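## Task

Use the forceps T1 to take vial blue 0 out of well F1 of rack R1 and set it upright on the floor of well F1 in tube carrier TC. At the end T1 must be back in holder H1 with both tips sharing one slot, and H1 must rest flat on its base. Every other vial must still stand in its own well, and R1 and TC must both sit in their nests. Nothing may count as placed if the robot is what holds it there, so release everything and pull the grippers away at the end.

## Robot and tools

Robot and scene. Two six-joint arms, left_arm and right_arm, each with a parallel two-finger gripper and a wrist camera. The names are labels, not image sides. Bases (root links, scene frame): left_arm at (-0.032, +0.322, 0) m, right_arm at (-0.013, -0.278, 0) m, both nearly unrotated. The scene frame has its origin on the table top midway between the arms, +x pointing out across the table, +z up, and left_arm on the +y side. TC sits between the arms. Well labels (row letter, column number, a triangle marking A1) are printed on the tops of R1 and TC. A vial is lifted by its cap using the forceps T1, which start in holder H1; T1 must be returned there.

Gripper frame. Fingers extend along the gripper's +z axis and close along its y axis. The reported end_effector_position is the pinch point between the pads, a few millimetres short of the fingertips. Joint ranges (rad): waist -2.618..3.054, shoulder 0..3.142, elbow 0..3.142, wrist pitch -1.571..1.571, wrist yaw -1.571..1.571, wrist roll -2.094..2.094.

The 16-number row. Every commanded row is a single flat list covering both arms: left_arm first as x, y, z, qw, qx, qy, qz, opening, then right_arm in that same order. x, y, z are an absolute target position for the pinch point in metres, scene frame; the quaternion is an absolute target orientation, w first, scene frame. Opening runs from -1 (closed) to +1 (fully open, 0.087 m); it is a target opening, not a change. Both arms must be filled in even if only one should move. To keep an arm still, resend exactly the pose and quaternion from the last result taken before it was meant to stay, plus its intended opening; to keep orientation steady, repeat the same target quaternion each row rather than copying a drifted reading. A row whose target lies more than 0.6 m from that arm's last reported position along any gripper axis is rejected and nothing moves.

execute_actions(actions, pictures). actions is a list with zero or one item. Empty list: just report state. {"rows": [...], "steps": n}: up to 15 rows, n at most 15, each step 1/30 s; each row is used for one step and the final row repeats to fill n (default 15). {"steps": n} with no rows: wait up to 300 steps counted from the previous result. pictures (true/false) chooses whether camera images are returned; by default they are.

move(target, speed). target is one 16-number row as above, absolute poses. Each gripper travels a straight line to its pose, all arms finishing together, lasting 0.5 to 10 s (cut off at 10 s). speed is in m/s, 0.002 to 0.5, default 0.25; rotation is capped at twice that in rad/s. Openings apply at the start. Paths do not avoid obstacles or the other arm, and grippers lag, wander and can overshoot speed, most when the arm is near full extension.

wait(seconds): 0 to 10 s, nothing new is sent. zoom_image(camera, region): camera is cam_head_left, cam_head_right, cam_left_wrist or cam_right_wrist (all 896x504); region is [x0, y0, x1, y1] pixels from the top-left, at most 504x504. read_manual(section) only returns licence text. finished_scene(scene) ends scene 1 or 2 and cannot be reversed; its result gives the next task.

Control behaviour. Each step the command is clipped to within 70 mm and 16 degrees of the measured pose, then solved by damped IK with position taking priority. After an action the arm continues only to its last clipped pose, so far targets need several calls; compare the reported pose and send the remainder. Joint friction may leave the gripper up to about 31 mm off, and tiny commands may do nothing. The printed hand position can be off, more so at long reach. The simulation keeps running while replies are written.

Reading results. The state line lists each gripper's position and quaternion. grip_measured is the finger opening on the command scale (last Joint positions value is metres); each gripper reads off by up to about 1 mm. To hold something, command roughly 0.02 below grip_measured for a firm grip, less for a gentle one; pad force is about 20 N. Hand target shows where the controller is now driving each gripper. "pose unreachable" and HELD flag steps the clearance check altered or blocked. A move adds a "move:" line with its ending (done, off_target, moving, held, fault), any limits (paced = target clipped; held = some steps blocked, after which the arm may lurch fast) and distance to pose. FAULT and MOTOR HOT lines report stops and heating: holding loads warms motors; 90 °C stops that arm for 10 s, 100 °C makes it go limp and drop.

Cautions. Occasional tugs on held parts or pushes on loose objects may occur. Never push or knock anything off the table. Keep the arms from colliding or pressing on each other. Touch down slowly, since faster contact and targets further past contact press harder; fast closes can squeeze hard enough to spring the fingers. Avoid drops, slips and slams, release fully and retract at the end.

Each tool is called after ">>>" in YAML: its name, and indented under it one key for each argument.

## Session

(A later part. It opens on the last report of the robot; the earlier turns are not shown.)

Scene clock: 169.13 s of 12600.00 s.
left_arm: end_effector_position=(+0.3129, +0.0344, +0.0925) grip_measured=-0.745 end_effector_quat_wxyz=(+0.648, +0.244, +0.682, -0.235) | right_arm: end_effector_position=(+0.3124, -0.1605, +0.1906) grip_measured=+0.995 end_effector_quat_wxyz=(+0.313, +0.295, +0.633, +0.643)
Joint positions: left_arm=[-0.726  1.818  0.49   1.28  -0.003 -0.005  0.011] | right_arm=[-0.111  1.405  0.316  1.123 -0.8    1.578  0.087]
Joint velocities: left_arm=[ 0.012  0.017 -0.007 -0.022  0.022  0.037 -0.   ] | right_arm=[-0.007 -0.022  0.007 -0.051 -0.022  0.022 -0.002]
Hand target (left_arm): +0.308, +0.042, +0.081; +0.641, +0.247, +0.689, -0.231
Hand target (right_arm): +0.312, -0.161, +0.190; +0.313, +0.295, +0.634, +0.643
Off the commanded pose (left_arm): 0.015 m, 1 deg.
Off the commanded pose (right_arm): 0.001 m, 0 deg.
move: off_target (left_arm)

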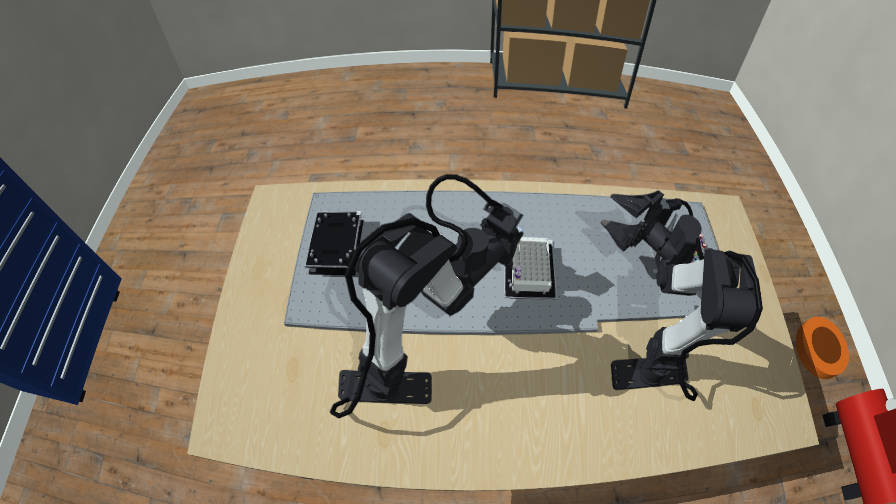

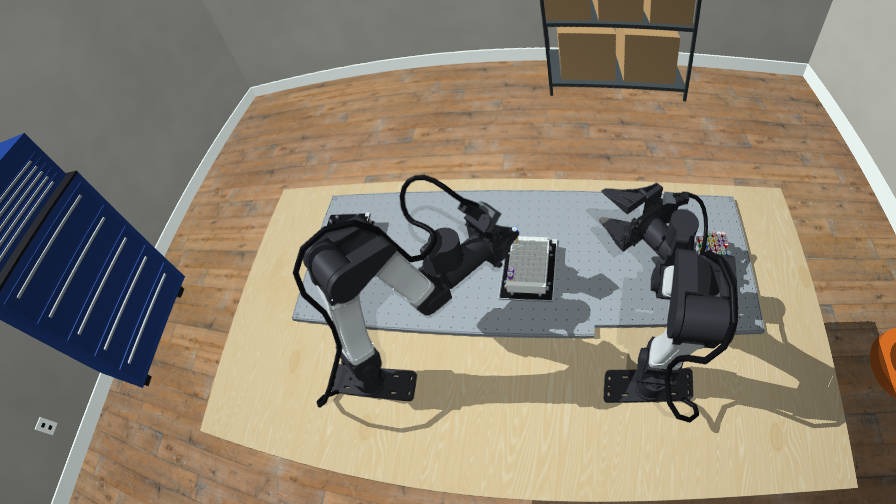

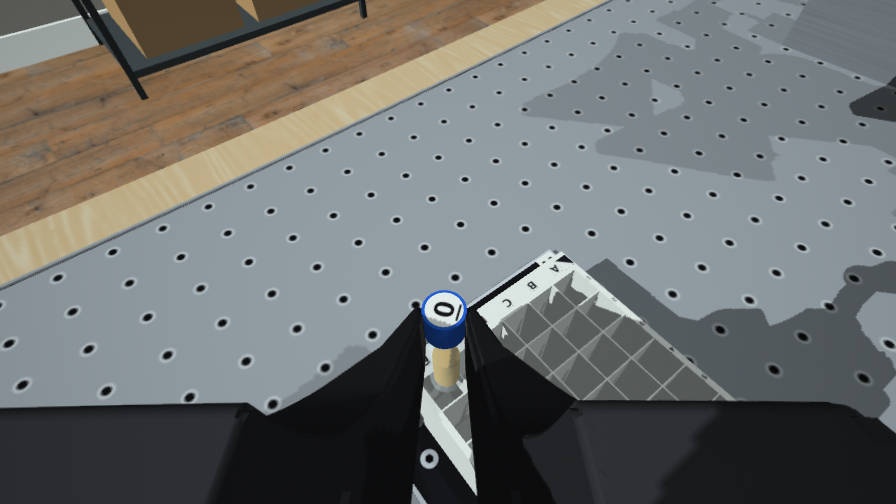

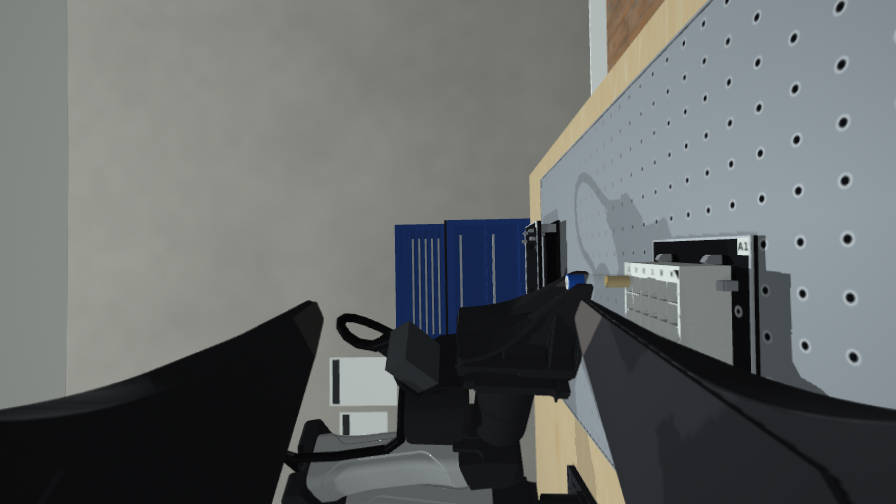

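On the rim; unload and pull inward.

>>> move:
  target: [0.306,0.0433,0.092,0.65,0.244,0.681,-0.234,-0.76,0.3124,-0.1605,0.19,0.313,0.295,0.634,0.643,1]
  speed: 0.005

>>> zoom_image:
  camera: "cam_left_wrist"
  region: [370,320,530,480]

Scene clock: 174.33 s of 12600.00 s.
left_arm: end_effector_position=(+0.3104, +0.0365, +0.0917) grip_measured=-0.745 end_effector_quat_wxyz=(+0.650, +0.243, +0.680, -0.236) | right_arm: end_effector_position=(+0.3124, -0.1605, +0.1906) grip_measured=+0.995 end_effector_quat_wxyz=(+0.313, +0.295, +0.633, +0.643)
Joint positions: left_arm=[-0.726  1.818  0.475  1.299 -0.003 -0.005  0.011] | right_arm=[-0.111  1.405  0.316  1.123 -0.8    1.578  0.087]
Joint velocities: left_arm=[ 0.017 -0.017 -0.022 -0.022  0.007 -0.022 -0.001] | right_arm=[ 0.007 -0.002 -0.012 -0.022 -0.022  0.007 -0.   ]
Hand target (left_arm): +0.306, +0.043, +0.092; +0.650, +0.244, +0.681, -0.234
Hand target (right_arm): +0.312, -0.161, +0.190; +0.313, +0.295, +0.634, +0.643
Off the commanded pose (left_arm): 0.008 m, 0 deg.
Off the commanded pose (right_arm): 0.001 m, 0 deg.
move: done

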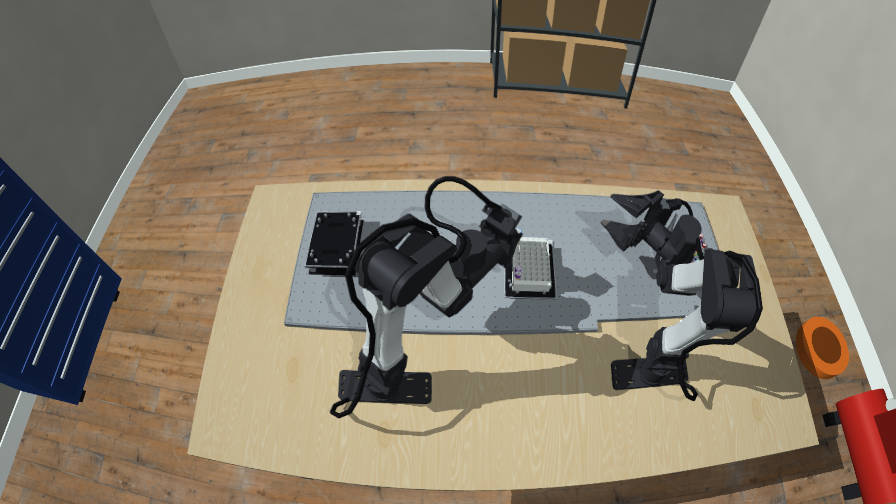

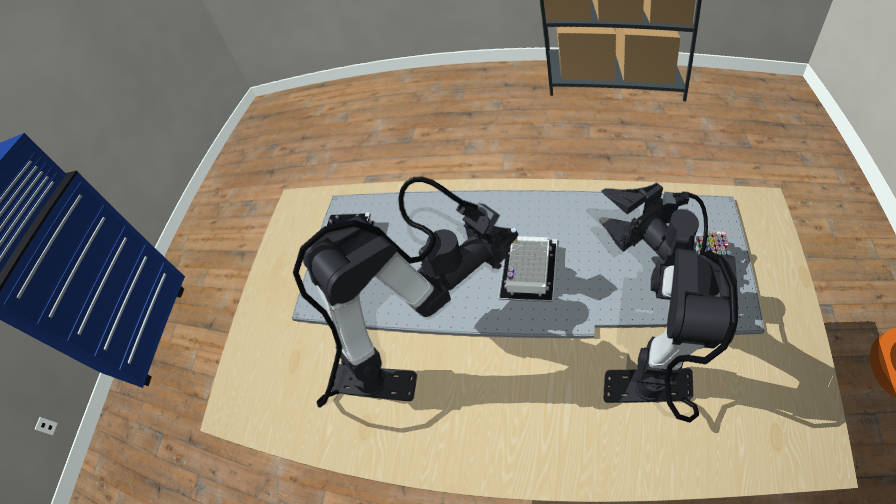

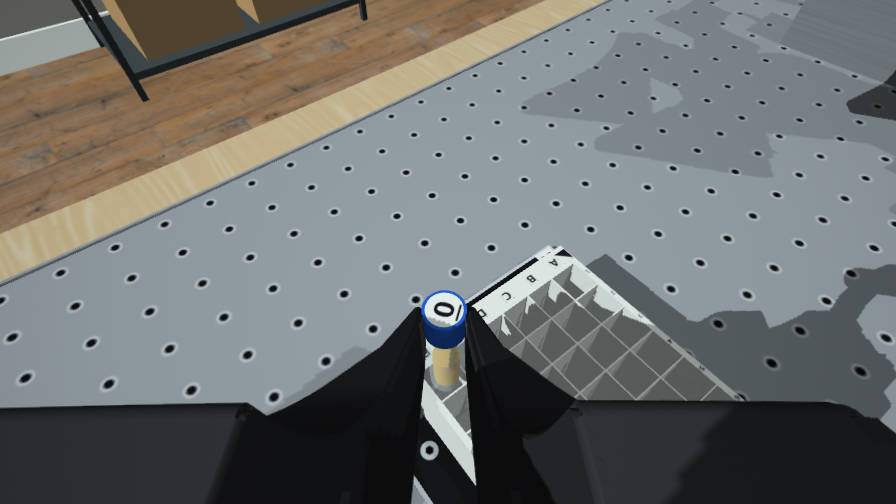

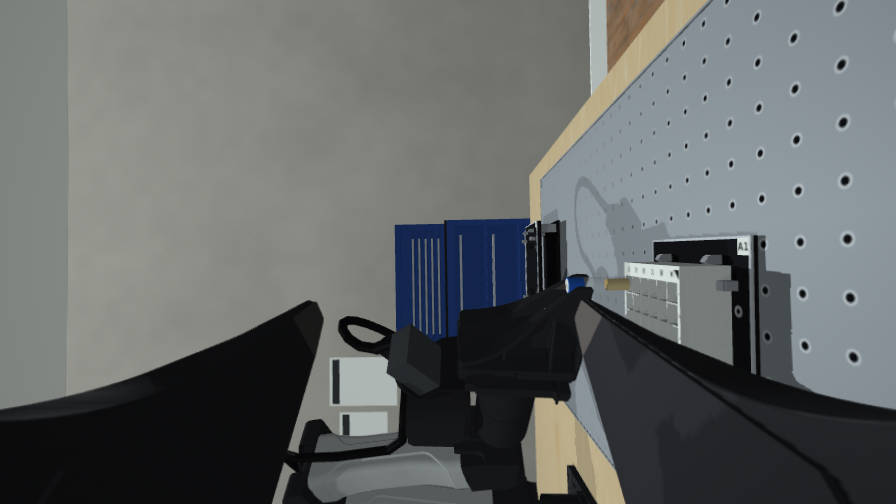

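Region (370, 320, 530, 480) of cam_left_wrist's 896x504 image, scaled by 3.150, with more detail than that image has.

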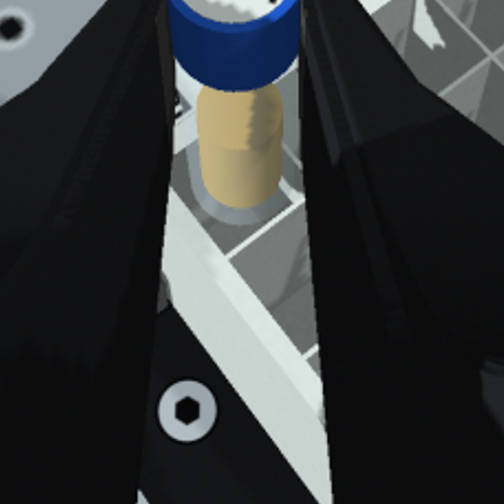

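Shoulder-dominant descent.

>>> move:
  target: [0.3085,0.040,0.073,0.636,0.248,0.694,-0.23,-0.76,0.3124,-0.1605,0.19,0.313,0.295,0.634,0.643,1]
  speed: 0.005

Scene clock: 178.93 s of 12600.00 s.
left_arm: end_effector_position=(+0.3097, +0.0375, +0.0818) grip_measured=-0.745 end_effector_quat_wxyz=(+0.644, +0.245, +0.687, -0.233) | right_arm: end_effector_position=(+0.3124, -0.1605, +0.1906) grip_measured=+0.995 end_effector_quat_wxyz=(+0.313, +0.295, +0.633, +0.643)
Joint positions: left_arm=[-0.726  1.845  0.471  1.31  -0.005 -0.005  0.011] | right_arm=[-0.111  1.405  0.316  1.123 -0.8    1.578  0.087]
Joint velocities: left_arm=[ 0.007 -0.002  0.002  0.066 -0.081  0.051  0.001] | right_arm=[-0.012  0.007  0.007  0.051  0.051 -0.007 -0.   ]
Hand target (left_arm): +0.308, +0.040, +0.073; +0.636, +0.248, +0.694, -0.230
Hand target (right_arm): +0.312, -0.161, +0.190; +0.313, +0.295, +0.634, +0.643
Off the commanded pose (left_arm): 0.009 m, 1 deg.
Off the commanded pose (right_arm): 0.001 m, 0 deg.
move: done

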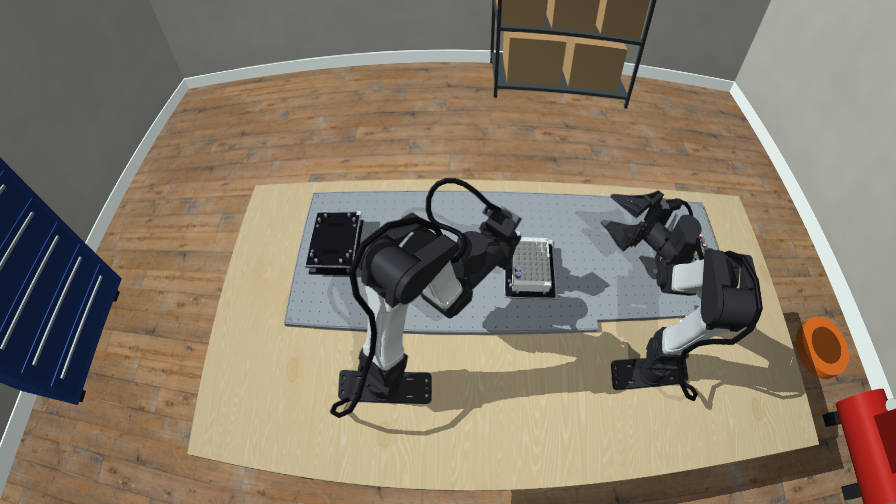

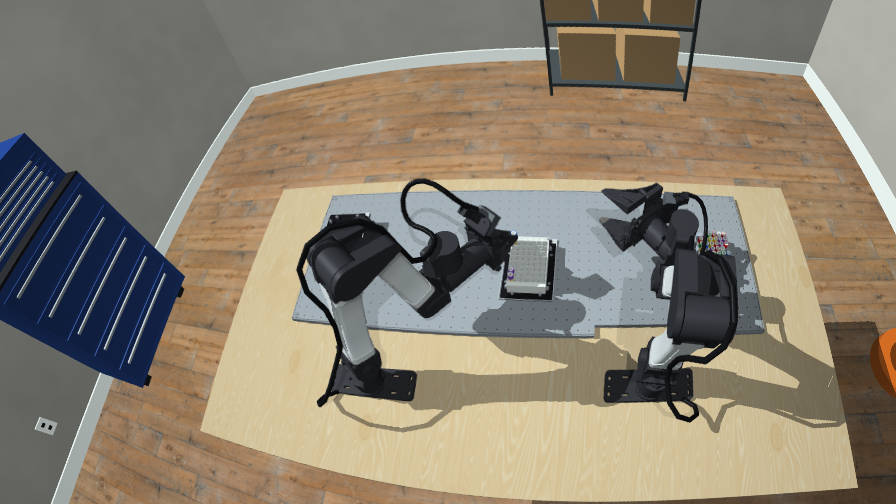

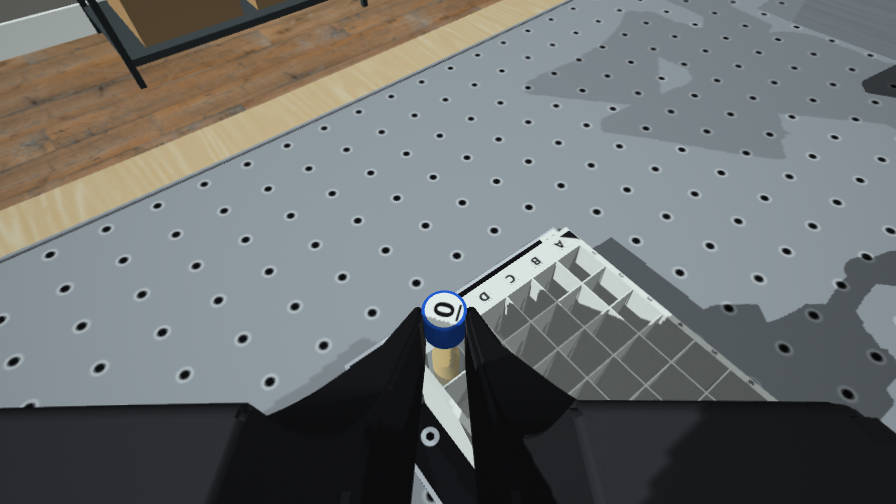

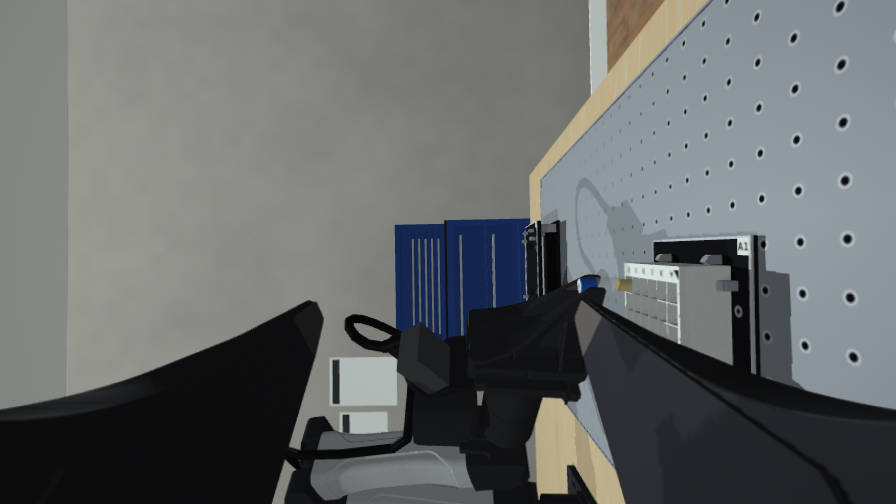

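In. Continue.

>>> move:
  target: [0.309,0.0395,0.059,0.632,0.249,0.698,-0.229,-0.76,0.3124,-0.1605,0.19,0.313,0.295,0.634,0.643,1]
  speed: 0.006

>>> move:
  target: [0.31,0.037,0.068,0.638,0.247,0.692,-0.231,-0.6,0.3124,-0.1605,0.19,0.313,0.295,0.634,0.643,1]
  speed: 0.006

>>> move:
  target: [0.30,0.045,0.13,0.638,0.247,0.692,-0.231,-0.6,0.29,-0.16,0.25,0.313,0.295,0.634,0.643,1]
  speed: 0.03

>>> move:
  target: [0.22,0.17,0.16,0.638,0.247,0.692,-0.231,1,0.2,-0.16,0.27,0.313,0.295,0.634,0.643,1]
  speed: 0.1

Scene clock: 184.47 s of 12600.00 s.
left_arm: end_effector_position=(+0.3103, +0.0372, +0.0680) grip_measured=-0.745 end_effector_quat_wxyz=(+0.640, +0.246, +0.690, -0.231) | right_arm: end_effector_position=(+0.3124, -0.1605, +0.1906) grip_measured=+0.995 end_effector_quat_wxyz=(+0.313, +0.295, +0.633, +0.643)
Joint positions: left_arm=[-0.726  1.908  0.471  1.363 -0.006 -0.005  0.011] | right_arm=[-0.111  1.405  0.316  1.123 -0.8    1.578  0.087]
Joint velocities: left_arm=[ 0.022 -0.002  0.017  0.066 -0.066 -0.022  0.001] | right_arm=[-0.007 -0.012 -0.007 -0.051  0.051 -0.037  0.   ]
Hand target (left_arm): +0.309, +0.040, +0.059; +0.632, +0.249, +0.698, -0.229
Hand target (right_arm): +0.312, -0.161, +0.190; +0.313, +0.295, +0.634, +0.643
Off the commanded pose (left_arm): 0.009 m, 1 deg.
Off the commanded pose (right_arm): 0.001 m, 0 deg.
move: done

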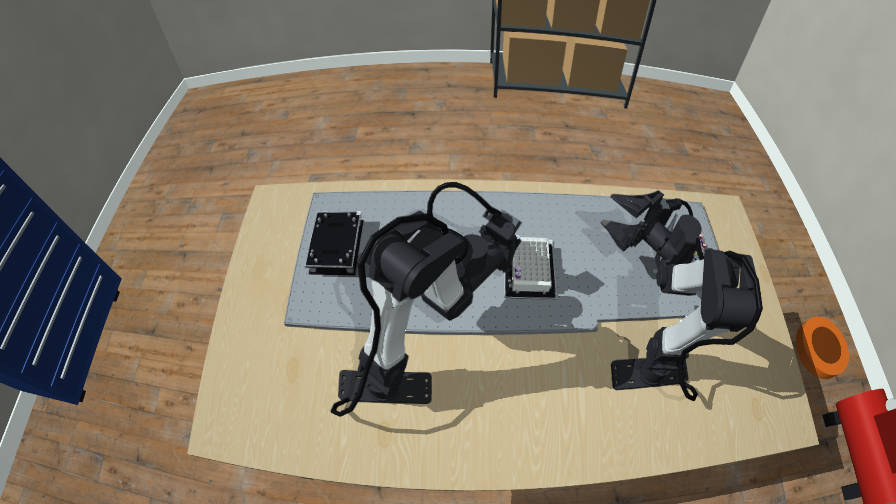

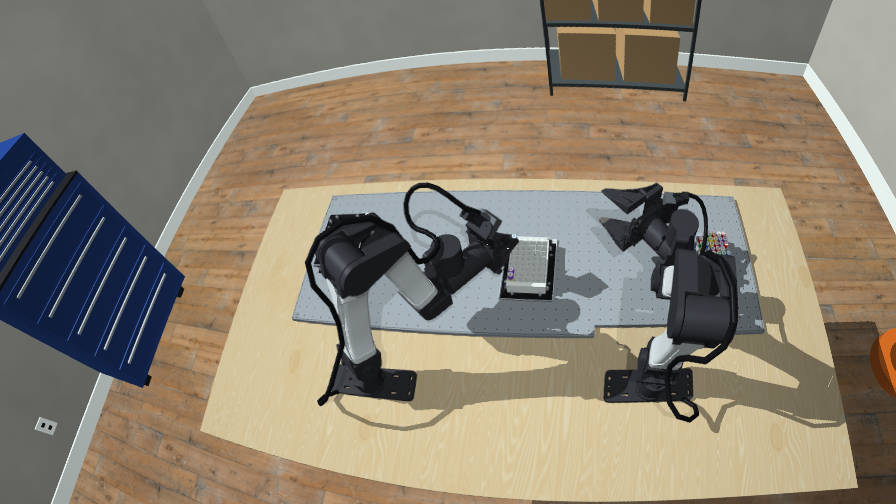

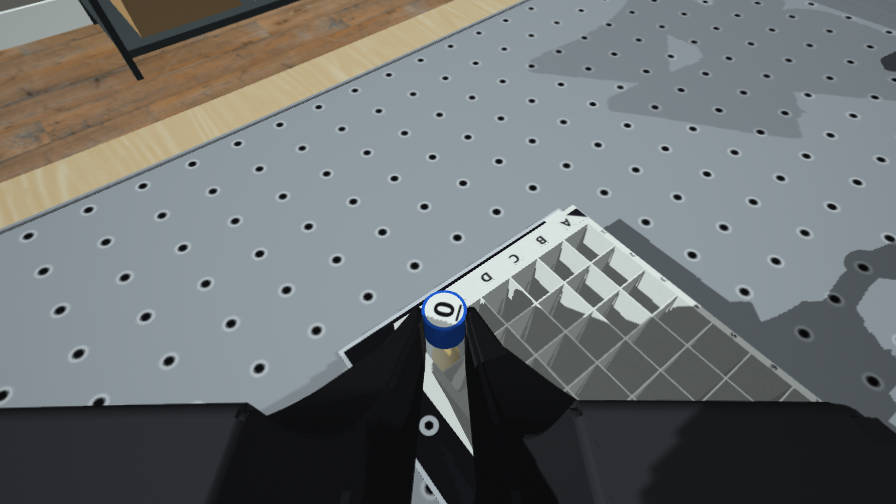

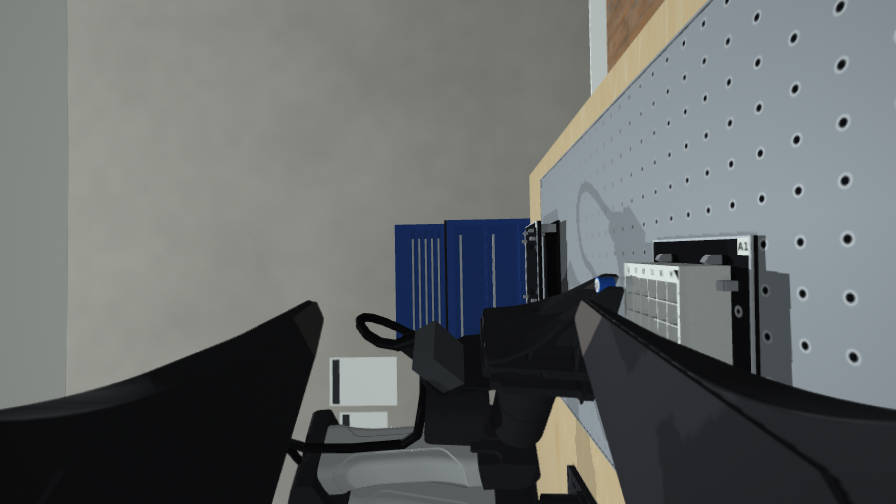

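Scene clock: 185.20 s of 12600.00 s.
left_arm: end_effector_position=(+0.3096, +0.0378, +0.0645) grip_measured=-0.600 end_effector_quat_wxyz=(+0.635, +0.248, +0.695, -0.229) | right_arm: end_effector_position=(+0.3124, -0.1605, +0.1906) grip_measured=+0.995 end_effector_quat_wxyz=(+0.313, +0.295, +0.633, +0.643)
Joint positions: left_arm=[-0.726  1.908  0.471  1.349 -0.006 -0.005  0.017] | right_arm=[-0.111  1.405  0.316  1.123 -0.8    1.578  0.087]
Joint velocities: left_arm=[ 0.002  0.007 -0.007 -0.125 -0.095  0.037 -0.001] | right_arm=[-0.002 -0.002 -0.017 -0.037 -0.051 -0.081 -0.   ]
Hand target (left_arm): +0.310, +0.037, +0.068; +0.638, +0.247, +0.692, -0.231
Hand target (right_arm): +0.312, -0.161, +0.190; +0.313, +0.295, +0.634, +0.643
Off the commanded pose (left_arm): 0.004 m, 0 deg.
Off the commanded pose (right_arm): 0.001 m, 0 deg.
move: done

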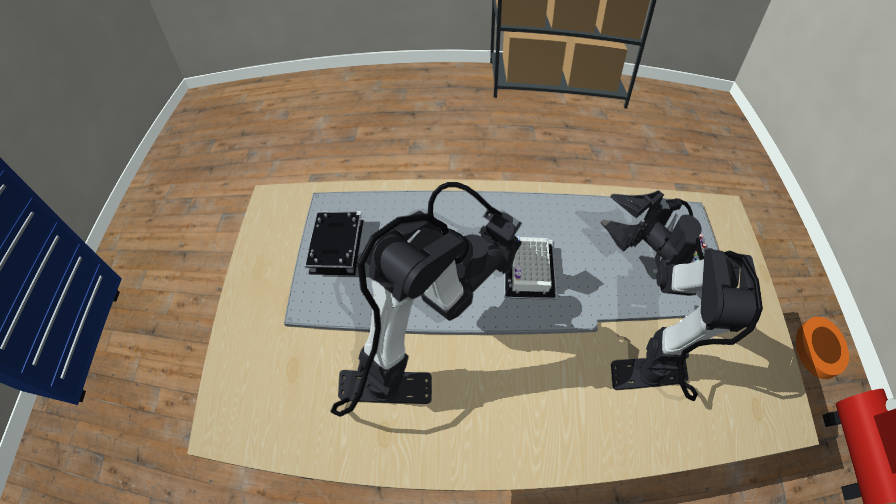

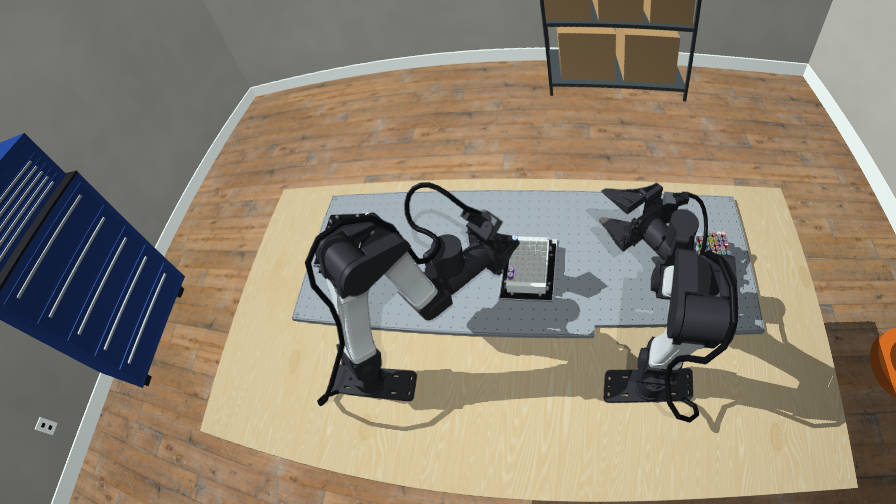

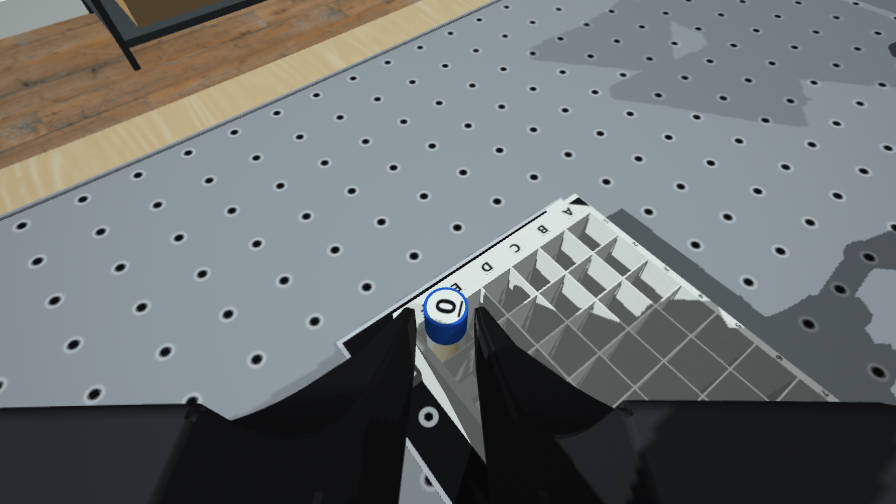

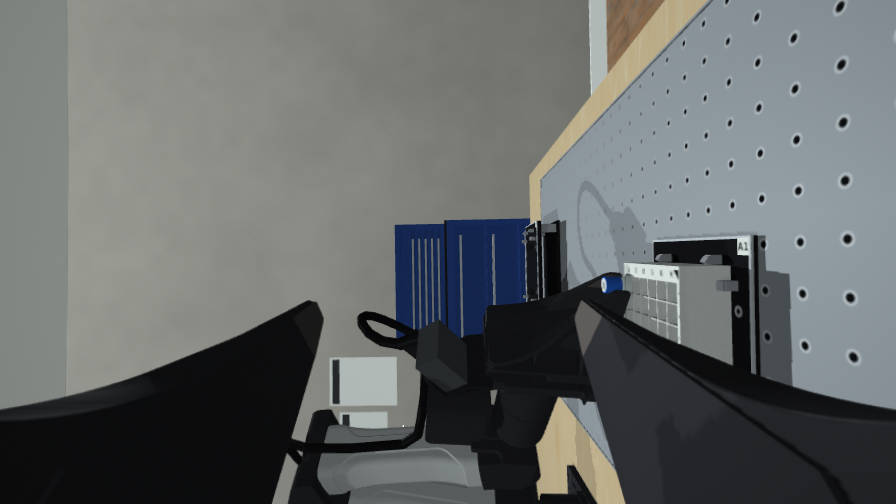

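Scene clock: 187.67 s of 12600.00 s.
left_arm: end_effector_position=(+0.2976, +0.0478, +0.1185) grip_measured=-0.600 end_effector_quat_wxyz=(+0.630, +0.249, +0.700, -0.227) | right_arm: end_effector_position=(+0.2884, -0.1576, +0.2381) grip_measured=+0.995 end_effector_quat_wxyz=(+0.305, +0.303, +0.636, +0.641)
Joint positions: left_arm=[-0.726  1.574  0.471  0.999 -0.006 -0.005  0.017] | right_arm=[-0.111  1.059  0.379  0.69  -0.801  1.578  0.087]
Joint velocities: left_arm=[-0.002  0.002 -0.002 -0.051  0.007 -0.037  0.001] | right_arm=[-0.012 -0.002 -0.007 -0.081 -0.007 -0.037  0.   ]
Hand target (left_arm): +0.299, +0.046, +0.130; +0.638, +0.247, +0.692, -0.231
Hand target (right_arm): +0.289, -0.160, +0.250; +0.313, +0.295, +0.634, +0.643
Off the commanded pose (left_arm): 0.012 m, 1 deg.
Off the commanded pose (right_arm): 0.012 m, 1 deg.
move: off_target (left_arm, right_arm)

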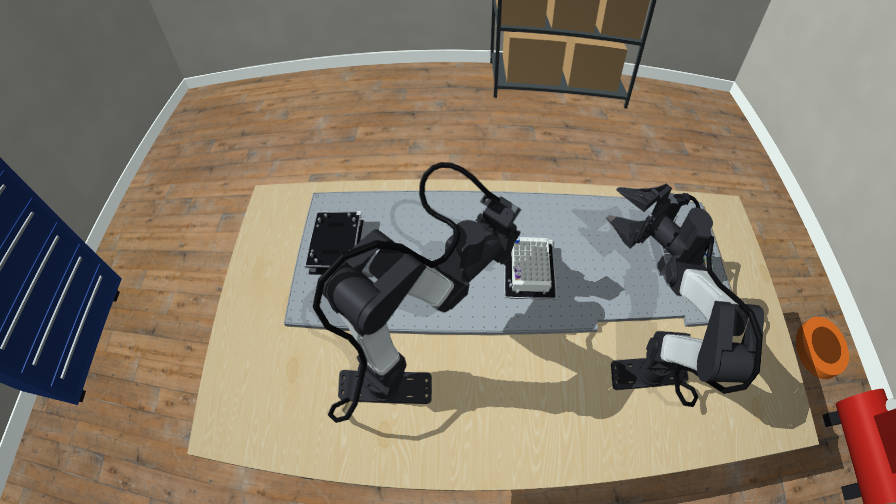

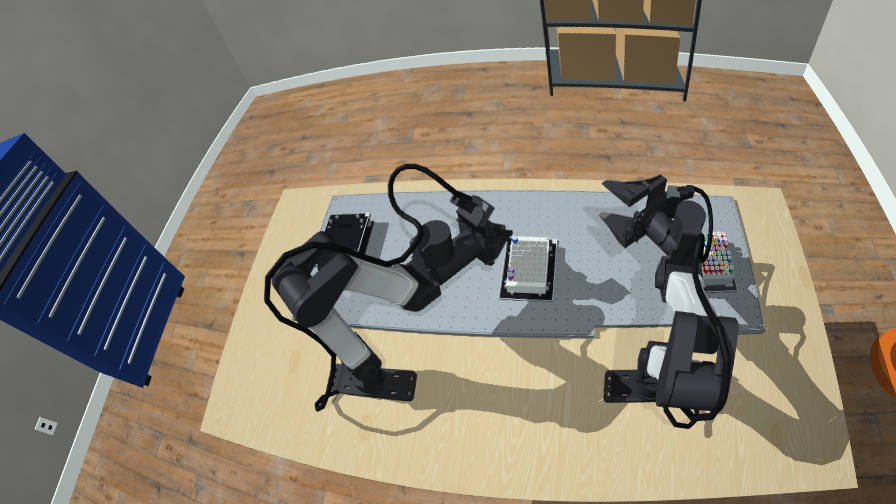

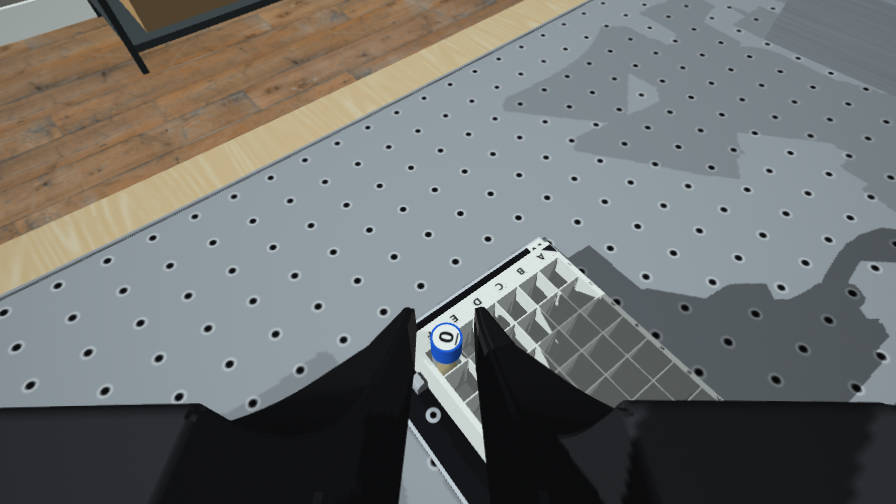

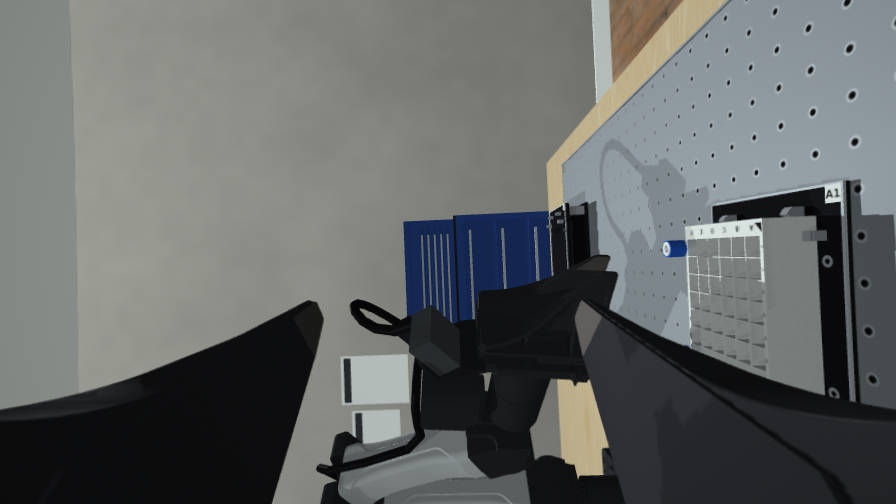

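Scene clock: 189.90 s of 12600.00 s.
left_arm: end_effector_position=(+0.2218, +0.1680, +0.1622) grip_measured=+0.987 end_effector_quat_wxyz=(+0.637, +0.245, +0.692, -0.233) | right_arm: end_effector_position=(+0.2017, -0.1604, +0.2693) grip_measured=+0.995 end_effector_quat_wxyz=(+0.312, +0.296, +0.635, +0.642)
Joint positions: left_arm=[-0.376  0.64   0.21   0.346  0.345  0.019  0.087] | right_arm=[-0.231  0.462  0.354  0.14  -0.919  1.58   0.087]
Joint velocities: left_arm=[-0.002  0.002  0.007 -0.051 -0.022 -0.022 -0.   ] | right_arm=[ 0.012 -0.002 -0.002 -0.037 -0.037 -0.051 -0.001]
Hand target (left_arm): +0.220, +0.170, +0.159; +0.638, +0.247, +0.692, -0.231
Hand target (right_arm): +0.199, -0.161, +0.269; +0.313, +0.295, +0.635, +0.642
Off the commanded pose (left_arm): 0.003 m, 0 deg.
Off the commanded pose (right_arm): 0.002 m, 0 deg.
move: done

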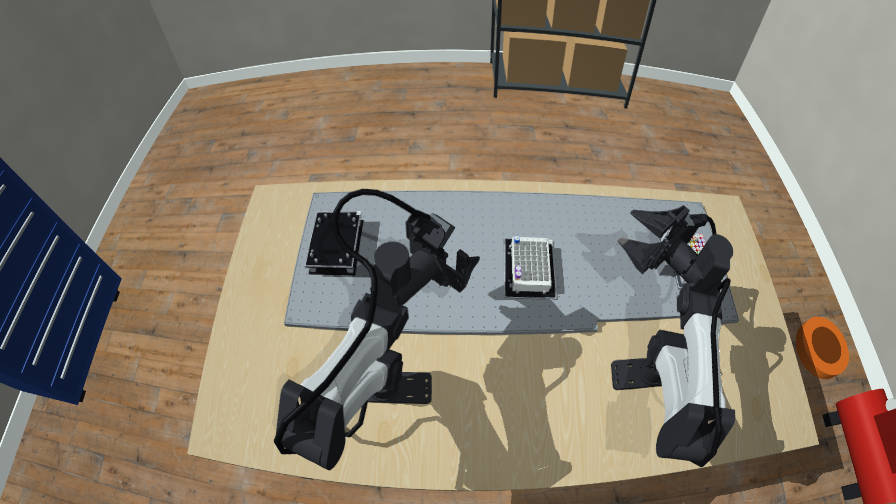

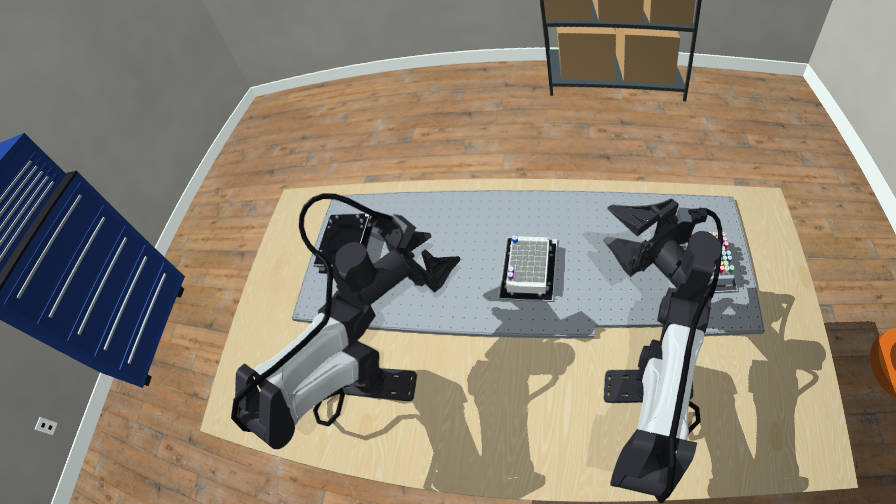

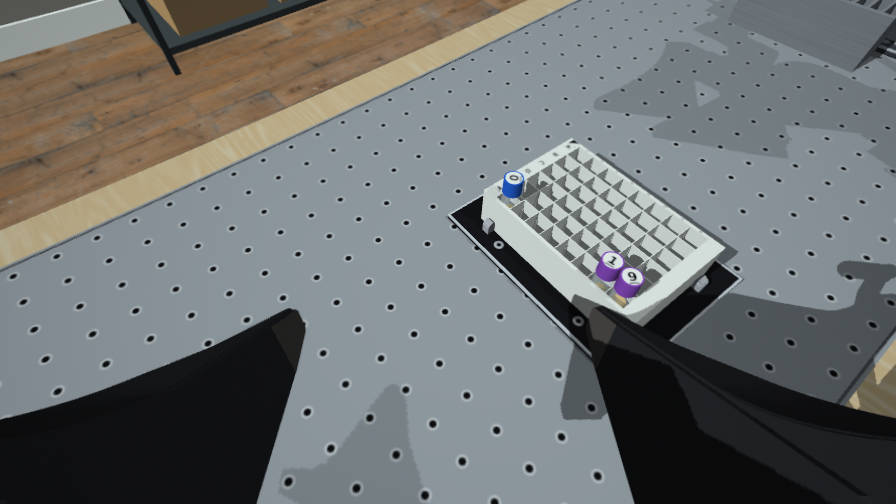

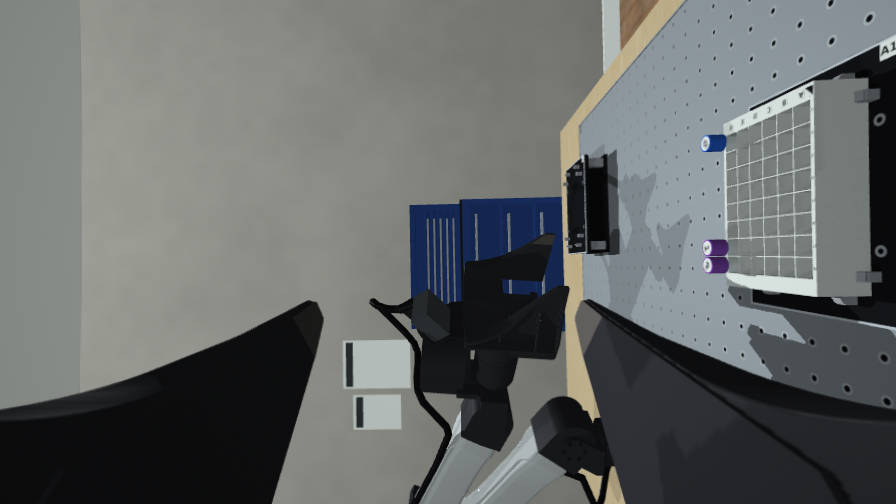

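>>> finished_scene:
  scene: 2

The scene is finished: the task was done.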